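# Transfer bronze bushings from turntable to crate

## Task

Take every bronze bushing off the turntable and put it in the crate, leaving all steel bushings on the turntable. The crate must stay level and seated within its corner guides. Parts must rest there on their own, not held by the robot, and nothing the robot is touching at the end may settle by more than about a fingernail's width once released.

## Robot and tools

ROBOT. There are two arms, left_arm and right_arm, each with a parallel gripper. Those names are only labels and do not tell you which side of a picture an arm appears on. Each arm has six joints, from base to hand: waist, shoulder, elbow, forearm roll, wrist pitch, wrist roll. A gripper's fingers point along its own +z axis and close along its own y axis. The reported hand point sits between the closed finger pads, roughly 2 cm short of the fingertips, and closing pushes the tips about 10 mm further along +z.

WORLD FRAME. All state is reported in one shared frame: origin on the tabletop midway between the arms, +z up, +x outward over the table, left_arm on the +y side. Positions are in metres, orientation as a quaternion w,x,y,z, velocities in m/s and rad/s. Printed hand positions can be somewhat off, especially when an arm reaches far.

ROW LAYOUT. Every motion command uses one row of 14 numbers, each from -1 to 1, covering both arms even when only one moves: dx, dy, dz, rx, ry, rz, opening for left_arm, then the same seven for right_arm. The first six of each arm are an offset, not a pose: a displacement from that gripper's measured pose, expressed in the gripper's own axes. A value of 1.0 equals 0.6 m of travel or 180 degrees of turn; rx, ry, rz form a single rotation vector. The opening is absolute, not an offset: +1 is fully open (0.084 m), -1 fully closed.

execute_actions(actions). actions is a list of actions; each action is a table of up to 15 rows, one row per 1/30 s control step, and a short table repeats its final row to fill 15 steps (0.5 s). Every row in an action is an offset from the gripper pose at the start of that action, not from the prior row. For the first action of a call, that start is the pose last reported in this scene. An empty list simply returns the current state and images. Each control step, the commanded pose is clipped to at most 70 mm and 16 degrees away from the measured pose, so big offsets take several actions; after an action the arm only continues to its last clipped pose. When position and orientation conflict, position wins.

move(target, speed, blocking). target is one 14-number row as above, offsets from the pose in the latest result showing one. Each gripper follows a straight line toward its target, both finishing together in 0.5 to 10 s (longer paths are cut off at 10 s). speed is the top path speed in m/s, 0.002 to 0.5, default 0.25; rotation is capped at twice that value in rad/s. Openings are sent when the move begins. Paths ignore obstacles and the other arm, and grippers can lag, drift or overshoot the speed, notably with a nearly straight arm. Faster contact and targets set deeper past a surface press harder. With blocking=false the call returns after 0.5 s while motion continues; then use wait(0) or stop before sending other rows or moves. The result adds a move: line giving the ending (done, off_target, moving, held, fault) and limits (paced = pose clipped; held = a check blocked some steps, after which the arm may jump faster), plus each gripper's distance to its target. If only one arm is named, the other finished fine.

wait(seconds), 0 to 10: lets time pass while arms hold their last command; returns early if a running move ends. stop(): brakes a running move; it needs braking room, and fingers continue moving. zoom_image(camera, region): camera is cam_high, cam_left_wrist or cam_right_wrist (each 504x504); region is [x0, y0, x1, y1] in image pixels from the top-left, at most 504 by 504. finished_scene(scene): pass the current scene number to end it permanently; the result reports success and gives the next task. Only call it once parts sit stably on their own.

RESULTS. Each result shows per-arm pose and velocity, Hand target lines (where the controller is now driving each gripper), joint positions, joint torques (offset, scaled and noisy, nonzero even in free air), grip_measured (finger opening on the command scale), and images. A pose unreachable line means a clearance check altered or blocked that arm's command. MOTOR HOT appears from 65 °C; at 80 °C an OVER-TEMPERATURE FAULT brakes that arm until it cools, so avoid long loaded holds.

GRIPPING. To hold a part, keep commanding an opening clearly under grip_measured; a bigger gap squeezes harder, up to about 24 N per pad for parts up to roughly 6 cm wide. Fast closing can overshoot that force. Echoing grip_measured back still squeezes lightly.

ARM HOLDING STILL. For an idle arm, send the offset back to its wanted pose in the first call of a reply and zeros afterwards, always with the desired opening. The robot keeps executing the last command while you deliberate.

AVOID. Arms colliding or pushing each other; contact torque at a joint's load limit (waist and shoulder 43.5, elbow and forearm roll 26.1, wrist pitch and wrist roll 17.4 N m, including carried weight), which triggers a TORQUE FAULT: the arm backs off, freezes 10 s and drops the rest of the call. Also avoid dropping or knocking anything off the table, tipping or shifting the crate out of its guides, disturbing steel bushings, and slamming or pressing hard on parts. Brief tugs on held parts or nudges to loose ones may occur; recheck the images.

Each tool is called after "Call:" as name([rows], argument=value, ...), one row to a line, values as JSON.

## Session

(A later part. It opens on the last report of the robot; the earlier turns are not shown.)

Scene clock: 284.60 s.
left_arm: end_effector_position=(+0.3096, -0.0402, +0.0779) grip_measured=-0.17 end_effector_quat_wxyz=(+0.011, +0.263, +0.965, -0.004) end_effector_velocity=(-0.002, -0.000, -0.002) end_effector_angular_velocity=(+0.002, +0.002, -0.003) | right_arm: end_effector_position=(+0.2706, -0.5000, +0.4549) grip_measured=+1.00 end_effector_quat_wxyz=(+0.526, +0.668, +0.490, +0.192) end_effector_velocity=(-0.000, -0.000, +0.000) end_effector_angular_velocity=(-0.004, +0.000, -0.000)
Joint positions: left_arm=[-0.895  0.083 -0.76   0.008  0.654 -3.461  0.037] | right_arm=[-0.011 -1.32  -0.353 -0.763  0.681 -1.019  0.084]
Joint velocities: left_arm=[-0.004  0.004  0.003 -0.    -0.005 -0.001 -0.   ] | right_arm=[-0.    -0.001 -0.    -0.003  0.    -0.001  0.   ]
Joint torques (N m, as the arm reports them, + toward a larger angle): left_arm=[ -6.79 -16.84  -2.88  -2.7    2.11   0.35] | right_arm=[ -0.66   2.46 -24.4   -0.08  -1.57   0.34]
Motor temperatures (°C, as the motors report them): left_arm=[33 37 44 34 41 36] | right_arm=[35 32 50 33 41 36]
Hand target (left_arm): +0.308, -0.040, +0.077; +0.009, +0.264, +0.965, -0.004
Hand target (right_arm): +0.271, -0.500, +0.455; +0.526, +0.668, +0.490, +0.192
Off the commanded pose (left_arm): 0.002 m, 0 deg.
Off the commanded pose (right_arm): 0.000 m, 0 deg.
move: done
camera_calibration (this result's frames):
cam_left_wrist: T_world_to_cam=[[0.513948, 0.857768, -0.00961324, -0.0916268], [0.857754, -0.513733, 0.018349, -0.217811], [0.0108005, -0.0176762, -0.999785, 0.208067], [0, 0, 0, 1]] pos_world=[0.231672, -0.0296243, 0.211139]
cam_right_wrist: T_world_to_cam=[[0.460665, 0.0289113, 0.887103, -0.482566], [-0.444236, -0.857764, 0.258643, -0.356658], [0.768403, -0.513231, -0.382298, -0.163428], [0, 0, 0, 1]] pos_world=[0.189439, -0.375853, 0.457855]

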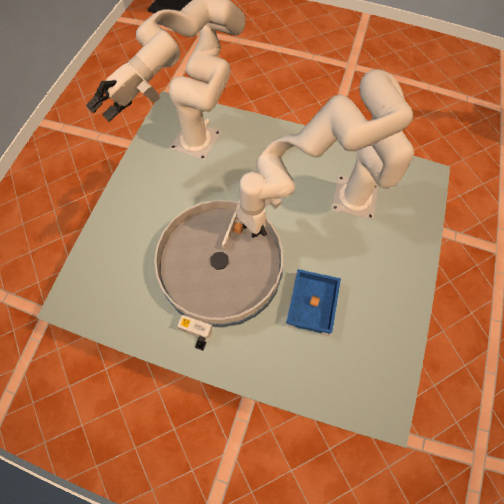

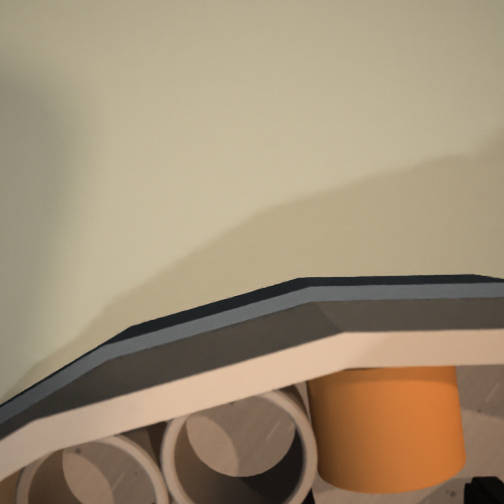

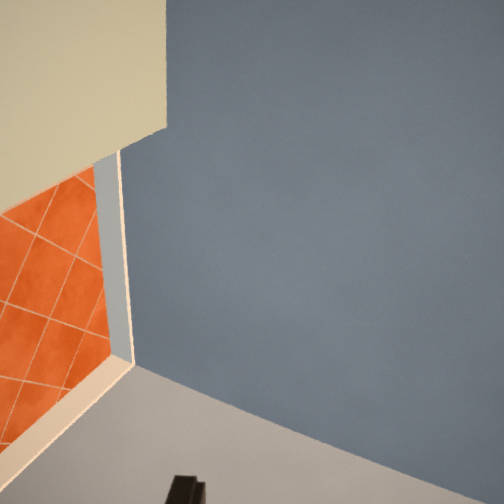

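Call:
move(target=[0.03,0.008,-0.003,0,0,0,-0.15,0,0,0,0,0,0,1], speed=0.03)

Call:
move(target=[0,0,0,0,0,0,-1,0,0,0,0,0,0,1])

Call:
move(target=[0,0,-0.2,0,0,0,-1,0,0,0,0,0,0,1], speed=0.15)

Scene clock: 289.77 s.
left_arm: end_effector_position=(+0.3038, -0.0301, +0.0838) grip_measured=-0.18 end_effector_quat_wxyz=(+0.020, +0.259, +0.966, -0.010) end_effector_velocity=(+0.000, -0.000, -0.000) end_effector_angular_velocity=(+0.002, +0.000, -0.002) | right_arm: end_effector_position=(+0.2706, -0.5000, +0.4549) grip_measured=+1.00 end_effector_quat_wxyz=(+0.526, +0.668, +0.490, +0.192) end_effector_velocity=(-0.000, +0.000, +0.001) end_effector_angular_velocity=(+0.000, -0.002, +0.000)
Joint positions: left_arm=[-0.89   0.024 -0.701  0.008  0.634 -3.463  0.036] | right_arm=[-0.011 -1.32  -0.353 -0.763  0.681 -1.019  0.084]
Joint velocities: left_arm=[-0.     0.002 -0.003  0.002  0.003  0.001 -0.   ] | right_arm=[-0.    -0.    -0.001  0.    -0.     0.001  0.   ]
Joint torques (N m, as the arm reports them, + toward a larger angle): left_arm=[-15.74 -18.65   0.98  -4.11   7.16   1.06] | right_arm=[ -0.61   2.1  -24.64  -0.17  -1.47   0.29]
Motor temperatures (°C, as the motors report them): left_arm=[33 36 43 34 42 36] | right_arm=[35 32 50 33 41 36]
Hand target (left_arm): +0.297, -0.027, +0.079; +0.011, +0.263, +0.965, -0.004
Hand target (right_arm): +0.271, -0.500, +0.455; +0.526, +0.668, +0.490, +0.192
Off the commanded pose (left_arm): 0.009 m, 1 deg.
Off the commanded pose (right_arm): 0.000 m, 0 deg.
move: off_target (left_arm)
camera_calibration (this result's frames):
cam_left_wrist: T_world_to_cam=[[0.507181, 0.861692, -0.0159777, -0.0945178], [0.861486, -0.506354, 0.038043, -0.210283], [0.0246909, -0.0330592, -0.999148, 0.209492], [0, 0, 0, 1]] pos_world=[0.223921, -0.0181069, 0.215804]
cam_right_wrist: T_world_to_cam=[[0.460665, 0.0289113, 0.887103, -0.482566], [-0.444236, -0.857764, 0.258643, -0.356658], [0.768403, -0.51323, -0.382298, -0.163428], [0, 0, 0, 1]] pos_world=[0.189439, -0.375853, 0.457855]

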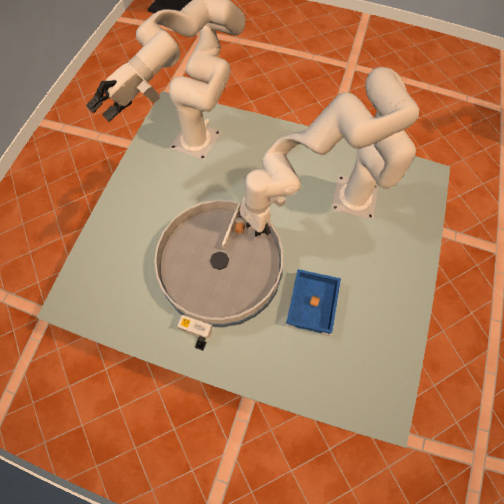

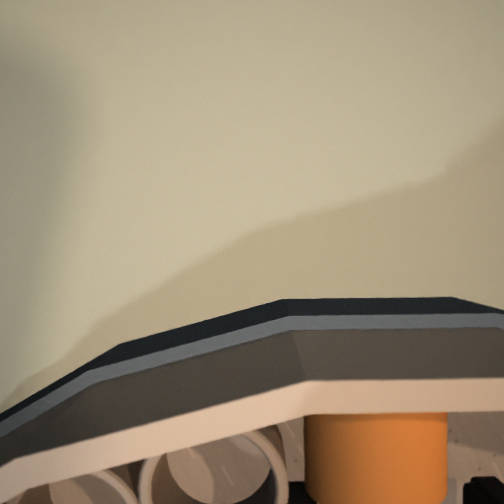

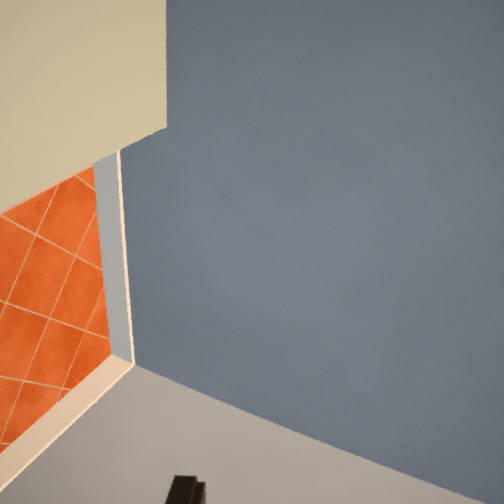

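Scene clock: 290.27 s.
left_arm: end_effector_position=(+0.3042, -0.0317, +0.0848) grip_measured=-1.00 end_effector_quat_wxyz=(+0.021, +0.260, +0.965, -0.011) end_effector_velocity=(+0.002, +0.003, +0.001) end_effector_angular_velocity=(+0.003, -0.000, +0.005) | right_arm: end_effector_position=(+0.2706, -0.5000, +0.4549) grip_measured=+1.00 end_effector_quat_wxyz=(+0.526, +0.668, +0.490, +0.192) end_effector_velocity=(+0.000, +0.000, +0.001) end_effector_angular_velocity=(-0.001, -0.003, +0.002)
Joint positions: left_arm=[-0.892  0.024 -0.703  0.007  0.631 -3.463  0.   ] | right_arm=[-0.011 -1.32  -0.353 -0.763  0.681 -1.019  0.084]
Joint velocities: left_arm=[ 0.008 -0.001 -0.001  0.004  0.005 -0.001  0.   ] | right_arm=[-0.    -0.    -0.    -0.001 -0.003  0.     0.   ]
Joint torques (N m, as the arm reports them, + toward a larger angle): left_arm=[ -1.06 -17.22  -1.93  -1.32   4.66   0.17] | right_arm=[ -0.43   2.81 -24.4    0.05  -1.56   0.25]
Motor temperatures (°C, as the motors report them): left_arm=[33 36 43 34 42 36] | right_arm=[35 32 50 33 41 36]
Hand target (left_arm): +0.304, -0.030, +0.084; +0.020, +0.259, +0.966, -0.010
Hand target (right_arm): +0.271, -0.500, +0.455; +0.526, +0.668, +0.490, +0.192
Off the commanded pose (left_arm): 0.002 m, 0 deg.
Off the commanded pose (right_arm): 0.000 m, 0 deg.
move: done
camera_calibration (this result's frames):
cam_left_wrist: T_world_to_cam=[[0.508175, 0.86107, -0.0177754, -0.0934906], [0.86082, -0.507157, 0.0421966, -0.211731], [0.0273194, -0.0367447, -0.998951, 0.209501], [0, 0, 0, 1]] pos_world=[0.224048, -0.0191808, 0.216553]
cam_right_wrist: T_world_to_cam=[[0.460665, 0.0289112, 0.887103, -0.482566], [-0.444236, -0.857764, 0.258642, -0.356658], [0.768403, -0.51323, -0.382298, -0.163428], [0, 0, 0, 1]] pos_world=[0.189439, -0.375853, 0.457855]

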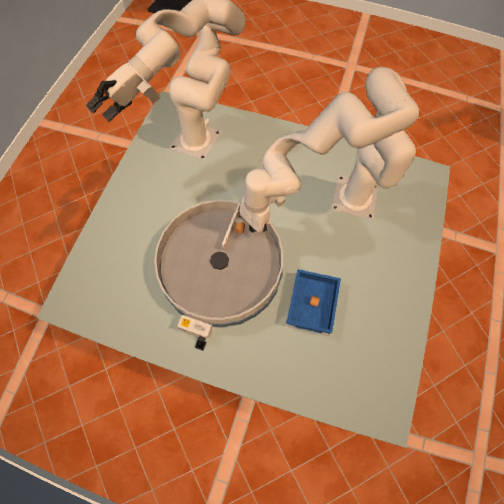

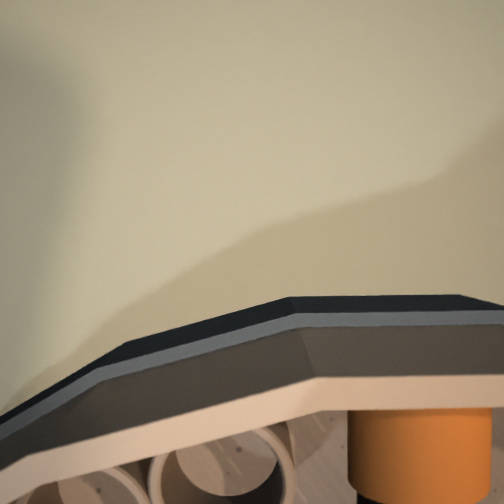

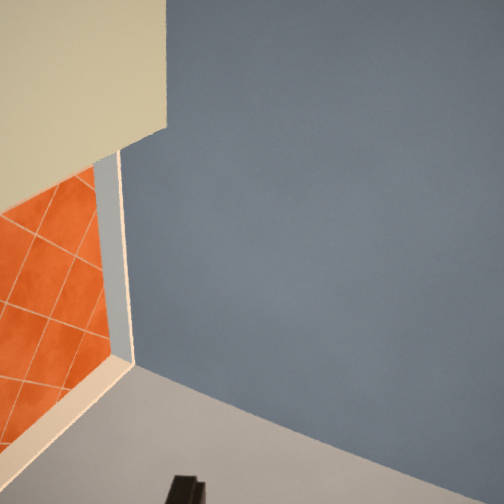

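Scene clock: 291.50 s.
left_arm: end_effector_position=(+0.2998, -0.0272, +0.2039) grip_measured=-1.00 end_effector_quat_wxyz=(+0.021, +0.259, +0.965, -0.011) end_effector_velocity=(+0.000, -0.001, +0.005) end_effector_angular_velocity=(-0.003, -0.002, -0.001) | right_arm: end_effector_position=(+0.2706, -0.5000, +0.4549) grip_measured=+1.00 end_effector_quat_wxyz=(+0.526, +0.668, +0.490, +0.192) end_effector_velocity=(+0.000, +0.000, -0.000) end_effector_angular_velocity=(+0.001, +0.001, +0.000)
Joint positions: left_arm=[-0.893 -0.205 -0.84   0.006  0.998 -3.462  0.   ] | right_arm=[-0.011 -1.32  -0.353 -0.763  0.681 -1.019  0.084]
Joint velocities: left_arm=[-0.001 -0.004 -0.009 -0.001  0.009 -0.     0.   ] | right_arm=[ 0.     0.001  0.    -0.    -0.     0.001  0.   ]
Joint torques (N m, as the arm reports them, + toward a larger angle): left_arm=[  0.05 -20.75 -12.47  -0.86  -1.96   0.17] | right_arm=[ -0.46   2.32 -24.56  -0.09  -1.65   0.27]
Motor temperatures (°C, as the motors report them): left_arm=[33 36 43 34 42 36] | right_arm=[35 32 50 33 41 36]
Hand target (left_arm): +0.300, -0.027, +0.205; +0.021, +0.259, +0.965, -0.011
Hand target (right_arm): +0.271, -0.500, +0.455; +0.526, +0.668, +0.490, +0.192
Off the commanded pose (left_arm): 0.001 m, 0 deg.
Off the commanded pose (right_arm): 0.000 m, 0 deg.
move: done
camera_calibration (this result's frames):
cam_left_wrist: T_world_to_cam=[[0.507782, 0.861318, -0.0169919, -0.0930819], [0.86107, -0.506827, 0.0410386, -0.210491], [0.0267353, -0.0354699, -0.999013, 0.328921], [0, 0, 0, 1]] pos_world=[0.219719, -0.0148426, 0.335653]
cam_right_wrist: T_world_to_cam=[[0.460665, 0.0289111, 0.887103, -0.482566], [-0.444236, -0.857764, 0.258642, -0.356658], [0.768403, -0.51323, -0.382298, -0.163428], [0, 0, 0, 1]] pos_world=[0.189439, -0.375853, 0.457855]

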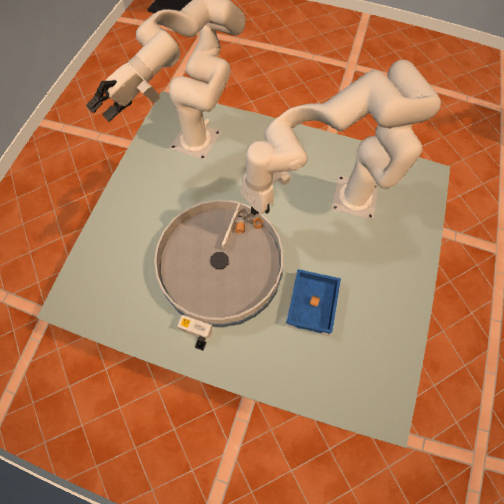

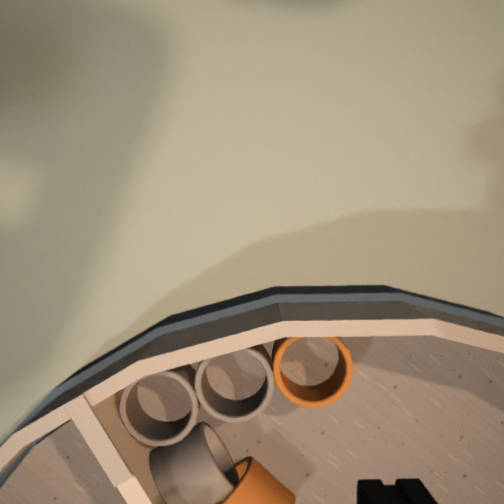

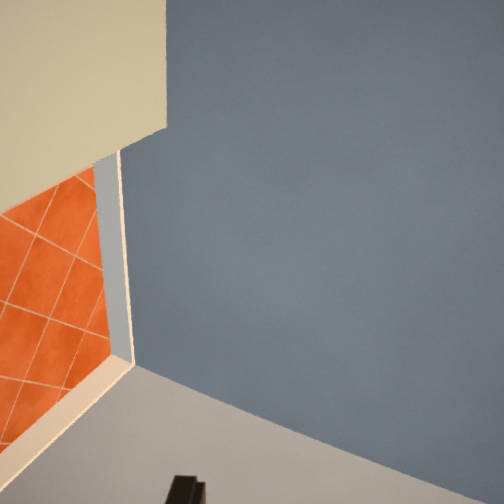

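Call:
move(target=[-0.018,-0.012,0.1,0,0,0.99,-0.1,0,0,0,0,0,0,1], speed=0.4)

Scene clock: 300.87 s.
left_arm: end_effector_position=(+0.3076, -0.0409, +0.1446) grip_measured=-0.11 end_effector_quat_wxyz=(+0.011, +0.970, -0.244, +0.021) end_effector_velocity=(+0.000, +0.000, -0.000) end_effector_angular_velocity=(-0.001, +0.003, -0.008) | right_arm: end_effector_position=(+0.2706, -0.5000, +0.4549) grip_measured=+1.00 end_effector_quat_wxyz=(+0.526, +0.668, +0.490, +0.192) end_effector_velocity=(+0.000, +0.000, -0.000) end_effector_angular_velocity=(+0.000, +0.001, +0.001)
Joint positions: left_arm=[-0.901 -0.069 -0.799  0.007  0.821 -0.362  0.039] | right_arm=[-0.011 -1.32  -0.353 -0.763  0.681 -1.019  0.084]
Joint velocities: left_arm=[ 0.002  0.001 -0.001 -0.005  0.001  0.014 -0.   ] | right_arm=[-0.     0.001 -0.     0.001 -0.    -0.001  0.   ]
Joint torques (N m, as the arm reports them, + toward a larger angle): left_arm=[ -0.1  -23.47 -11.19  -1.1   -2.44   0.43] | right_arm=[ -0.55   2.42 -24.45  -0.24  -1.48   0.31]
Motor temperatures (°C, as the motors report them): left_arm=[33 37 45 34 41 36] | right_arm=[35 32 50 33 41 36]
Hand target (left_arm): +0.308, -0.041, +0.145; +0.011, +0.969, -0.244, +0.021
Hand target (right_arm): +0.271, -0.500, +0.455; +0.526, +0.668, +0.490, +0.192
Off the commanded pose (left_arm): 0.000 m, 0 deg.
Off the commanded pose (right_arm): 0.000 m, 0 deg.
move: done
camera_calibration (this result's frames):
cam_left_wrist: T_world_to_cam=[[-0.479471, -0.877549, 0.00398685, 0.143305], [-0.876522, 0.478679, -0.0507526, 0.366374], [0.0426294, -0.027829, -0.998703, 0.264417], [0, 0, 0, 1]] pos_world=[0.378574, -0.0422601, 0.282098]
cam_right_wrist: T_world_to_cam=[[0.460665, 0.0289111, 0.887103, -0.482566], [-0.444236, -0.857764, 0.258642, -0.356658], [0.768403, -0.51323, -0.382298, -0.163428], [0, 0, 0, 1]] pos_world=[0.189439, -0.375853, 0.457855]

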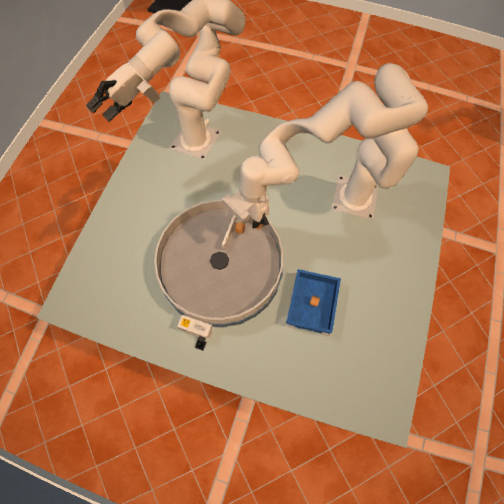

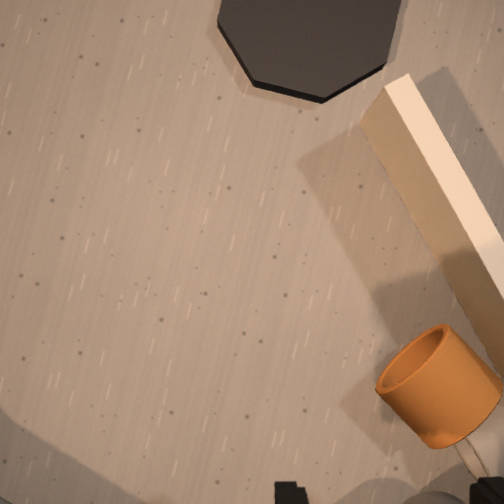

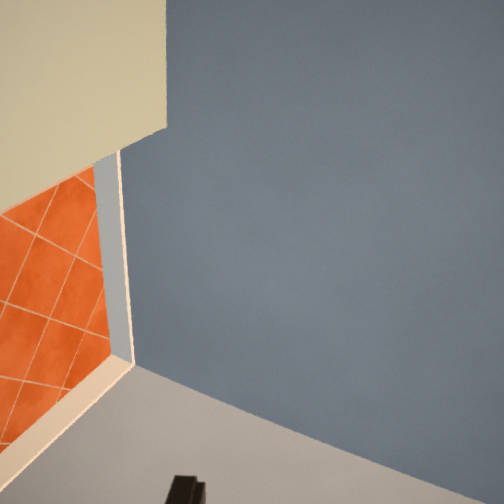

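Call:
move(target=[0.093,0,0,0,0,-0.2,-0.1,0,0,0,0,0,0,1], speed=0.2)

Call:
move(target=[0,0,0.112,0,0,0,-0.1,0,0,0,0,0,0,1], speed=0.05)

Call:
move(target=[-0.07,0,0,0,0,0,-0.1,0,0,0,0,0,0,1], speed=0.04)

Scene clock: 312.20 s.
left_arm: end_effector_position=(+0.3566, -0.0673, +0.1473) grip_measured=-0.11 end_effector_quat_wxyz=(+0.017, +0.997, +0.067, +0.016) end_effector_velocity=(+0.000, -0.000, -0.000) end_effector_angular_velocity=(+0.001, +0.000, +0.009) | right_arm: end_effector_position=(+0.2706, -0.5000, +0.4549) grip_measured=+1.00 end_effector_quat_wxyz=(+0.526, +0.668, +0.490, +0.192) end_effector_velocity=(+0.000, -0.000, +0.000) end_effector_angular_velocity=(-0.001, +0.000, +0.000)
Joint positions: left_arm=[-0.86   0.095 -1.001  0.004  0.859 -0.947  0.039] | right_arm=[-0.011 -1.32  -0.353 -0.763  0.681 -1.019  0.084]
Joint velocities: left_arm=[-0.     0.002 -0.003  0.001  0.002 -0.01   0.   ] | right_arm=[-0.     0.001 -0.    -0.001 -0.001 -0.001  0.   ]
Joint torques (N m, as the arm reports them, + toward a larger angle): left_arm=[  0.13 -27.47 -11.81  -1.13  -2.04   0.08] | right_arm=[ -0.43   2.26 -24.38  -0.11  -1.59   0.28]
Motor temperatures (°C, as the motors report them): left_arm=[33 37 47 34 41 36] | right_arm=[35 32 50 33 41 36]
Hand target (left_arm): +0.357, -0.067, +0.147; +0.017, +0.997, +0.068, +0.016
Hand target (right_arm): +0.271, -0.500, +0.455; +0.526, +0.668, +0.490, +0.192
Off the commanded pose (left_arm): 0.000 m, 0 deg.
Off the commanded pose (right_arm): 0.000 m, 0 deg.
move: done
camera_calibration (this result's frames):
cam_left_wrist: T_world_to_cam=[[0.126783, -0.991513, 0.0287909, -0.0838546], [-0.991172, -0.127768, -0.0354098, 0.419913], [0.0387879, -0.0240473, -0.998958, 0.265922], [0, 0, 0, 1]] pos_world=[0.416522, -0.0230968, 0.282928]
cam_right_wrist: T_world_to_cam=[[0.460665, 0.0289112, 0.887103, -0.482566], [-0.444236, -0.857764, 0.258643, -0.356658], [0.768403, -0.51323, -0.382298, -0.163428], [0, 0, 0, 1]] pos_world=[0.189439, -0.375853, 0.457855]

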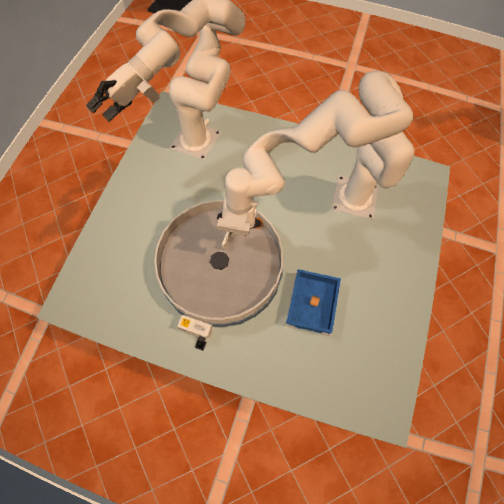

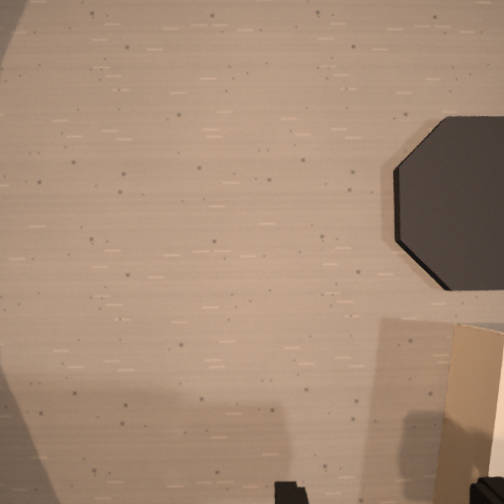

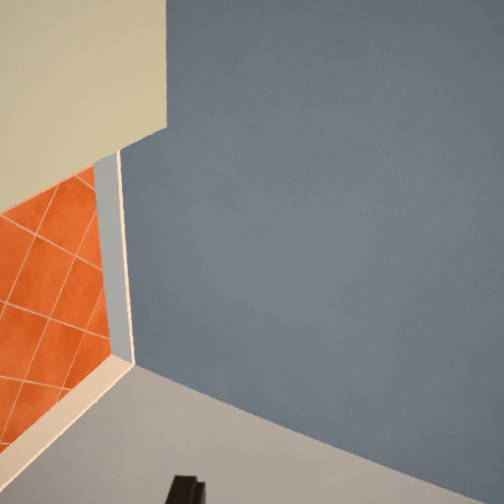

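Scene clock: 313.90 s.
left_arm: end_effector_position=(+0.3589, -0.0693, +0.0802) grip_measured=-0.12 end_effector_quat_wxyz=(+0.017, +0.997, +0.067, +0.016) end_effector_velocity=(-0.000, -0.000, -0.001) end_effector_angular_velocity=(-0.000, -0.000, -0.001) | right_arm: end_effector_position=(+0.2706, -0.5000, +0.4549) grip_measured=+1.00 end_effector_quat_wxyz=(+0.526, +0.668, +0.490, +0.192) end_effector_velocity=(+0.000, -0.000, -0.001) end_effector_angular_velocity=(-0.002, +0.003, -0.001)
Joint positions: left_arm=[-0.859  0.224 -0.95   0.005  0.68  -0.947  0.039] | right_arm=[-0.011 -1.32  -0.353 -0.763  0.681 -1.019  0.084]
Joint velocities: left_arm=[-0.001  0.002  0.002  0.    -0.005  0.    -0.   ] | right_arm=[-0.     0.001  0.001 -0.002  0.     0.     0.   ]
Joint torques (N m, as the arm reports them, + toward a larger angle): left_arm=[ -0.73 -30.08 -11.8   -1.2   -3.17  -0.1 ] | right_arm=[ -0.86   2.63 -24.29  -0.16  -1.61   0.28]
Motor temperatures (°C, as the motors report them): left_arm=[33 37 47 34 41 36] | right_arm=[35 32 50 33 41 36]
Hand target (left_arm): +0.359, -0.070, +0.080; +0.017, +0.997, +0.067, +0.016
Hand target (right_arm): +0.271, -0.500, +0.455; +0.526, +0.668, +0.490, +0.192
Off the commanded pose (left_arm): 0.000 m, 0 deg.
Off the commanded pose (right_arm): 0.000 m, 0 deg.
move: done
camera_calibration (this result's frames):
cam_left_wrist: T_world_to_cam=[[0.126777, -0.99153, 0.0282042, -0.0841482], [-0.991198, -0.127725, -0.0348339, 0.419452], [0.0381412, -0.0235398, -0.998995, 0.198996], [0, 0, 0, 1]] pos_world=[0.418838, -0.0251766, 0.215781]
cam_right_wrist: T_world_to_cam=[[0.460665, 0.0289114, 0.887103, -0.482566], [-0.444236, -0.857764, 0.258643, -0.356658], [0.768403, -0.51323, -0.382298, -0.163428], [0, 0, 0, 1]] pos_world=[0.189439, -0.375853, 0.457855]

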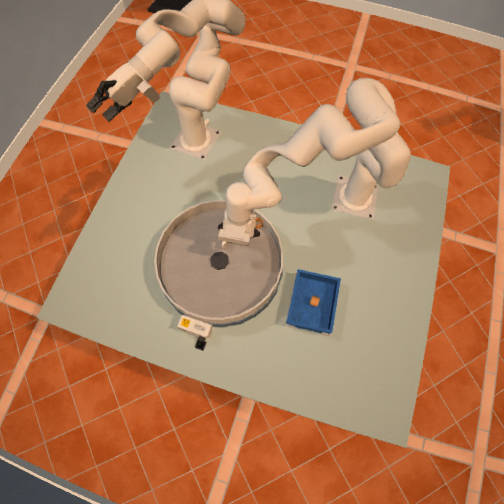

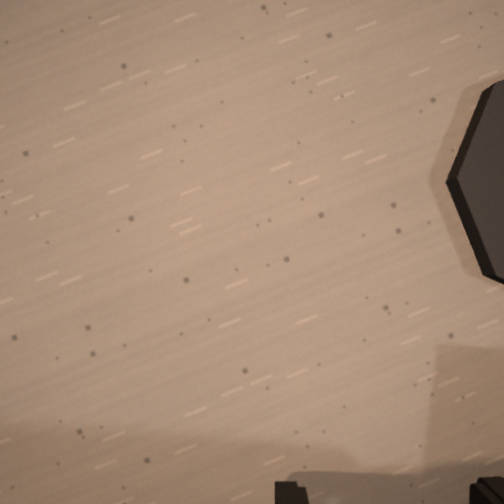

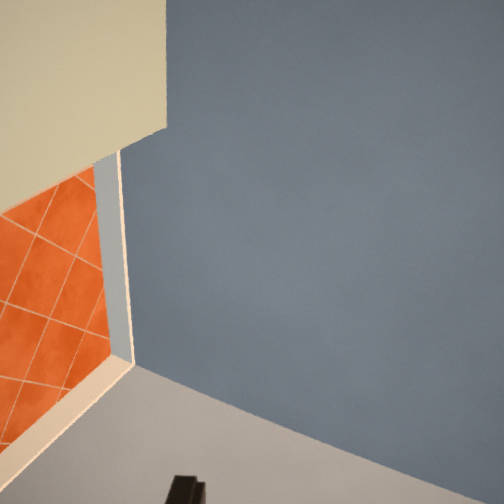

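Scene clock: 315.20 s.
left_arm: end_effector_position=(+0.3216, -0.0711, +0.0788) grip_measured=-0.12 end_effector_quat_wxyz=(+0.016, +0.997, +0.073, +0.016) end_effector_velocity=(-0.000, -0.000, -0.000) end_effector_angular_velocity=(-0.005, -0.001, +0.011) | right_arm: end_effector_position=(+0.2706, -0.5000, +0.4549) grip_measured=+1.00 end_effector_quat_wxyz=(+0.526, +0.668, +0.490, +0.192) end_effector_velocity=(+0.000, -0.000, +0.000) end_effector_angular_velocity=(+0.000, +0.000, -0.000)
Joint positions: left_arm=[-0.921  0.16  -0.858  0.011  0.653 -1.025  0.039] | right_arm=[-0.011 -1.32  -0.353 -0.763  0.681 -1.019  0.084]
Joint velocities: left_arm=[-0.    -0.003  0.005 -0.003 -0.007 -0.008  0.   ] | right_arm=[ 0.     0.    -0.001  0.     0.    -0.     0.   ]
Joint torques (N m, as the arm reports them, + toward a larger angle): left_arm=[-18.87 -24.48 -15.66  -4.63  -8.55   0.36] | right_arm=[ -0.53   2.48 -24.49  -0.27  -1.63   0.23]
Motor temperatures (°C, as the motors report them): left_arm=[33 37 47 34 41 36] | right_arm=[35 32 50 33 41 36]
Hand target (left_arm): +0.317, -0.075, +0.079; +0.017, +0.997, +0.067, +0.016
Hand target (right_arm): +0.271, -0.500, +0.455; +0.526, +0.668, +0.490, +0.192
Off the commanded pose (left_arm): 0.006 m, 1 deg.
Off the commanded pose (right_arm): 0.000 m, 0 deg.
move: off_target (left_arm)
camera_calibration (this result's frames):
cam_left_wrist: T_world_to_cam=[[0.137797, -0.990086, 0.0272495, -0.0845461], [-0.98973, -0.1387, -0.034594, 0.380973], [0.0380305, -0.0222027, -0.99903, 0.199135], [0, 0, 0, 1]] pos_world=[0.381137, -0.0264458, 0.214425]
cam_right_wrist: T_world_to_cam=[[0.460665, 0.0289113, 0.887103, -0.482566], [-0.444236, -0.857764, 0.258643, -0.356658], [0.768403, -0.51323, -0.382298, -0.163428], [0, 0, 0, 1]] pos_world=[0.189439, -0.375853, 0.457855]

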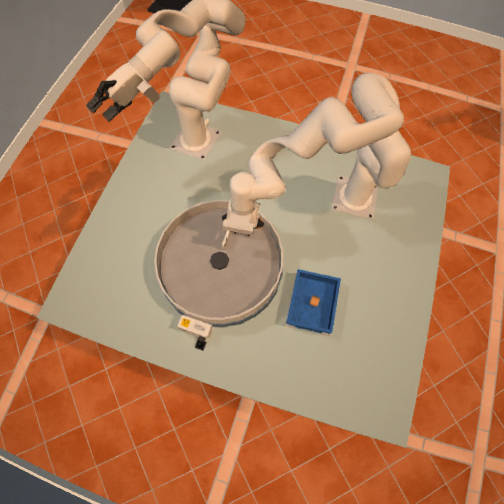

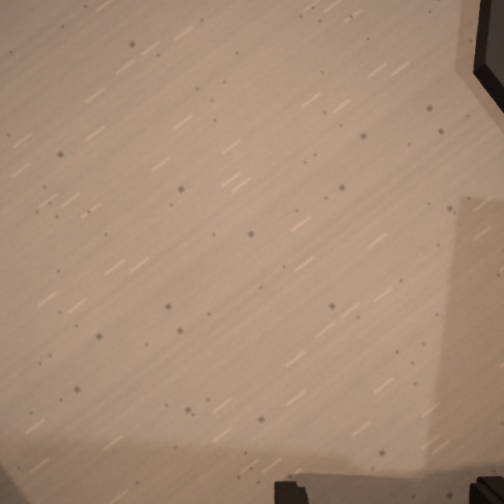

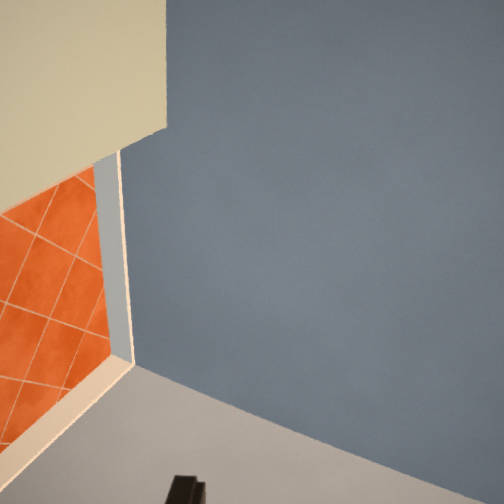

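Call:
move(target=[0,0,0,0,0,0,-1,0,0,0,0,0,0,1])

Call:
move(target=[0,0,-0.2,0,0,0,-1,0,0,0,0,0,0,1], speed=0.15)

Scene clock: 319.47 s.
left_arm: end_effector_position=(+0.3220, -0.0709, +0.0789) grip_measured=-0.14 end_effector_quat_wxyz=(+0.016, +0.997, +0.073, +0.016) end_effector_velocity=(-0.000, +0.000, -0.000) end_effector_angular_velocity=(+0.000, +0.001, +0.001) | right_arm: end_effector_position=(+0.2706, -0.5000, +0.4549) grip_measured=+1.00 end_effector_quat_wxyz=(+0.526, +0.668, +0.490, +0.192) end_effector_velocity=(-0.000, -0.000, +0.000) end_effector_angular_velocity=(-0.000, -0.001, -0.000)
Joint positions: left_arm=[-0.92   0.16  -0.858  0.011  0.652 -1.025  0.038] | right_arm=[-0.011 -1.32  -0.353 -0.763  0.681 -1.019  0.084]
Joint velocities: left_arm=[-0.     0.     0.001 -0.     0.    -0.     0.   ] | right_arm=[ 0.    -0.001 -0.     0.     0.    -0.     0.   ]
Joint torques (N m, as the arm reports them, + toward a larger angle): left_arm=[-11.97 -26.52 -15.61  -3.68  -7.82  -0.19] | right_arm=[ -1.09   2.39 -24.46  -0.28  -1.41   0.31]
Motor temperatures (°C, as the motors report them): left_arm=[33 37 49 34 43 36] | right_arm=[35 32 50 33 41 36]
Hand target (left_arm): +0.322, -0.071, +0.079; +0.016, +0.997, +0.073, +0.016
Hand target (right_arm): +0.271, -0.500, +0.455; +0.526, +0.668, +0.490, +0.192
Off the commanded pose (left_arm): 0.001 m, 0 deg.
Off the commanded pose (right_arm): 0.000 m, 0 deg.
move: done
camera_calibration (this result's frames):
cam_left_wrist: T_world_to_cam=[[0.138862, -0.989929, 0.0275341, -0.0847422], [-0.989573, -0.139779, -0.0347536, 0.381331], [0.0382523, -0.022421, -0.999017, 0.199101], [0, 0, 0, 1]] pos_world=[0.381506, -0.0261225, 0.214491]
cam_right_wrist: T_world_to_cam=[[0.460665, 0.0289112, 0.887103, -0.482566], [-0.444236, -0.857764, 0.258643, -0.356658], [0.768403, -0.51323, -0.382298, -0.163428], [0, 0, 0, 1]] pos_world=[0.189439, -0.375853, 0.457855]

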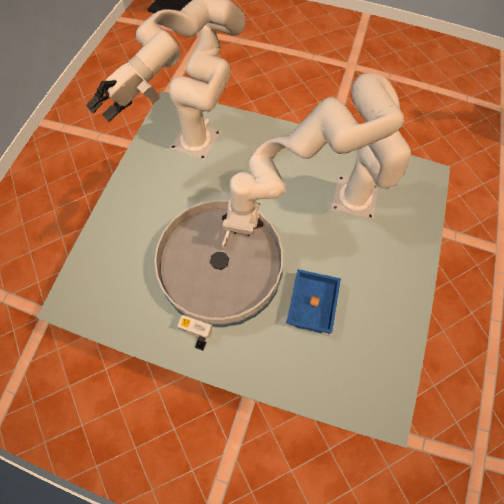

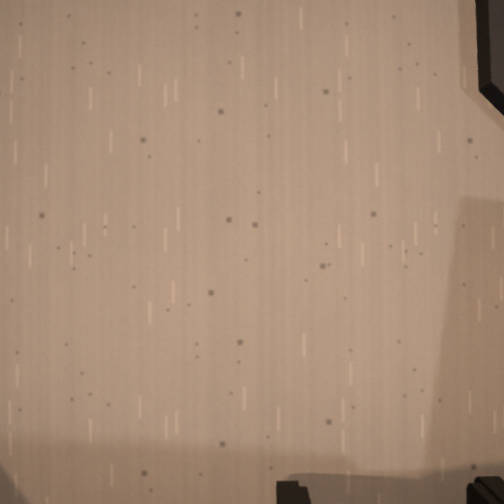

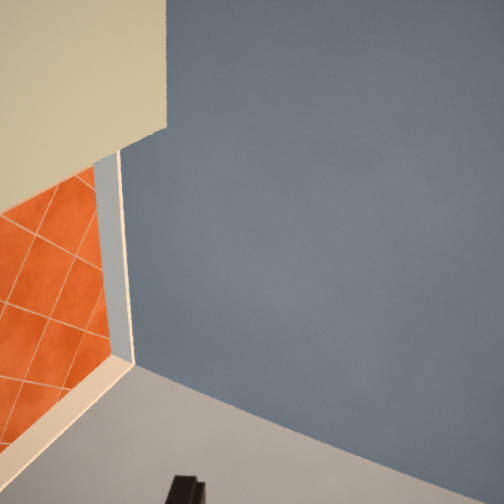

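Scene clock: 320.70 s.
left_arm: end_effector_position=(+0.3177, -0.0666, +0.1979) grip_measured=-0.92 end_effector_quat_wxyz=(+0.016, +0.997, +0.074, +0.016) end_effector_velocity=(+0.001, -0.001, +0.004) end_effector_angular_velocity=(-0.004, -0.004, +0.002) | right_arm: end_effector_position=(+0.2706, -0.5000, +0.4549) grip_measured=+1.00 end_effector_quat_wxyz=(+0.526, +0.668, +0.490, +0.192) end_effector_velocity=(-0.000, -0.000, +0.000) end_effector_angular_velocity=(-0.004, +0.001, +0.001)
Joint positions: left_arm=[-0.922 -0.055 -0.98   0.009  0.991 -1.024  0.004] | right_arm=[-0.011 -1.32  -0.353 -0.763  0.681 -1.019  0.084]
Joint velocities: left_arm=[ 0.002 -0.004 -0.007  0.     0.006 -0.    -0.   ] | right_arm=[ 0.    -0.     0.    -0.002 -0.    -0.002  0.   ]
Joint torques (N m, as the arm reports them, + toward a larger angle): left_arm=[  0.37 -25.12 -12.21  -1.38  -2.43   0.08] | right_arm=[ -0.81   2.51 -24.56  -0.28  -1.54   0.34]
Motor temperatures (°C, as the motors report them): left_arm=[33 37 49 34 43 36] | right_arm=[35 32 50 33 41 36]
Hand target (left_arm): +0.318, -0.067, +0.199; +0.016, +0.997, +0.074, +0.016
Hand target (right_arm): +0.271, -0.500, +0.455; +0.526, +0.668, +0.490, +0.192
Off the commanded pose (left_arm): 0.001 m, 0 deg.
Off the commanded pose (right_arm): 0.000 m, 0 deg.
move: done
camera_calibration (this result's frames):
cam_left_wrist: T_world_to_cam=[[0.13926, -0.989911, 0.0261424, -0.0830966], [-0.989541, -0.140113, -0.0342968, 0.381661], [0.0376137, -0.0210928, -0.99907, 0.318553], [0, 0, 0, 1]] pos_world=[0.377259, -0.0220633, 0.333519]
cam_right_wrist: T_world_to_cam=[[0.460665, 0.0289112, 0.887103, -0.482566], [-0.444236, -0.857764, 0.258642, -0.356658], [0.768403, -0.51323, -0.382298, -0.163428], [0, 0, 0, 1]] pos_world=[0.189439, -0.375853, 0.457855]

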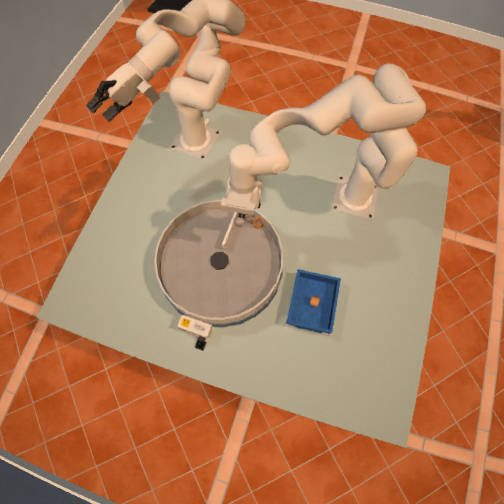

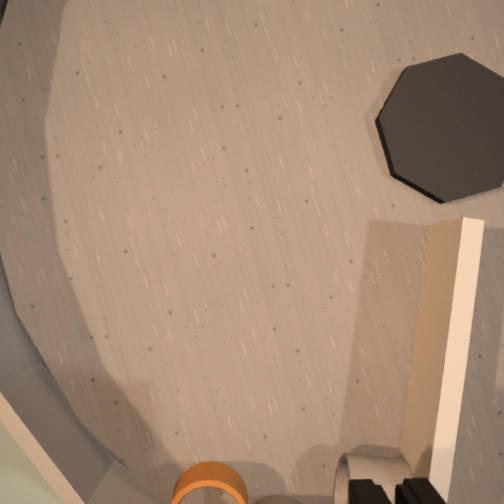

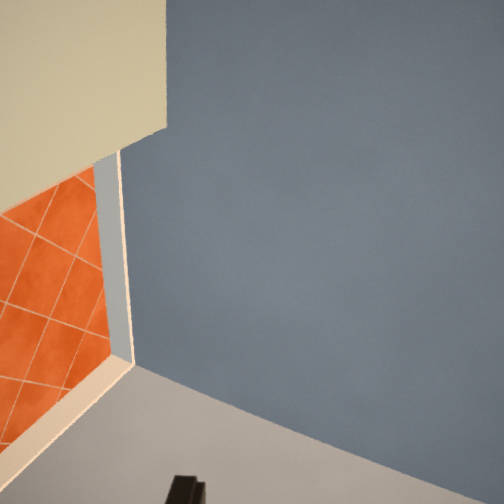

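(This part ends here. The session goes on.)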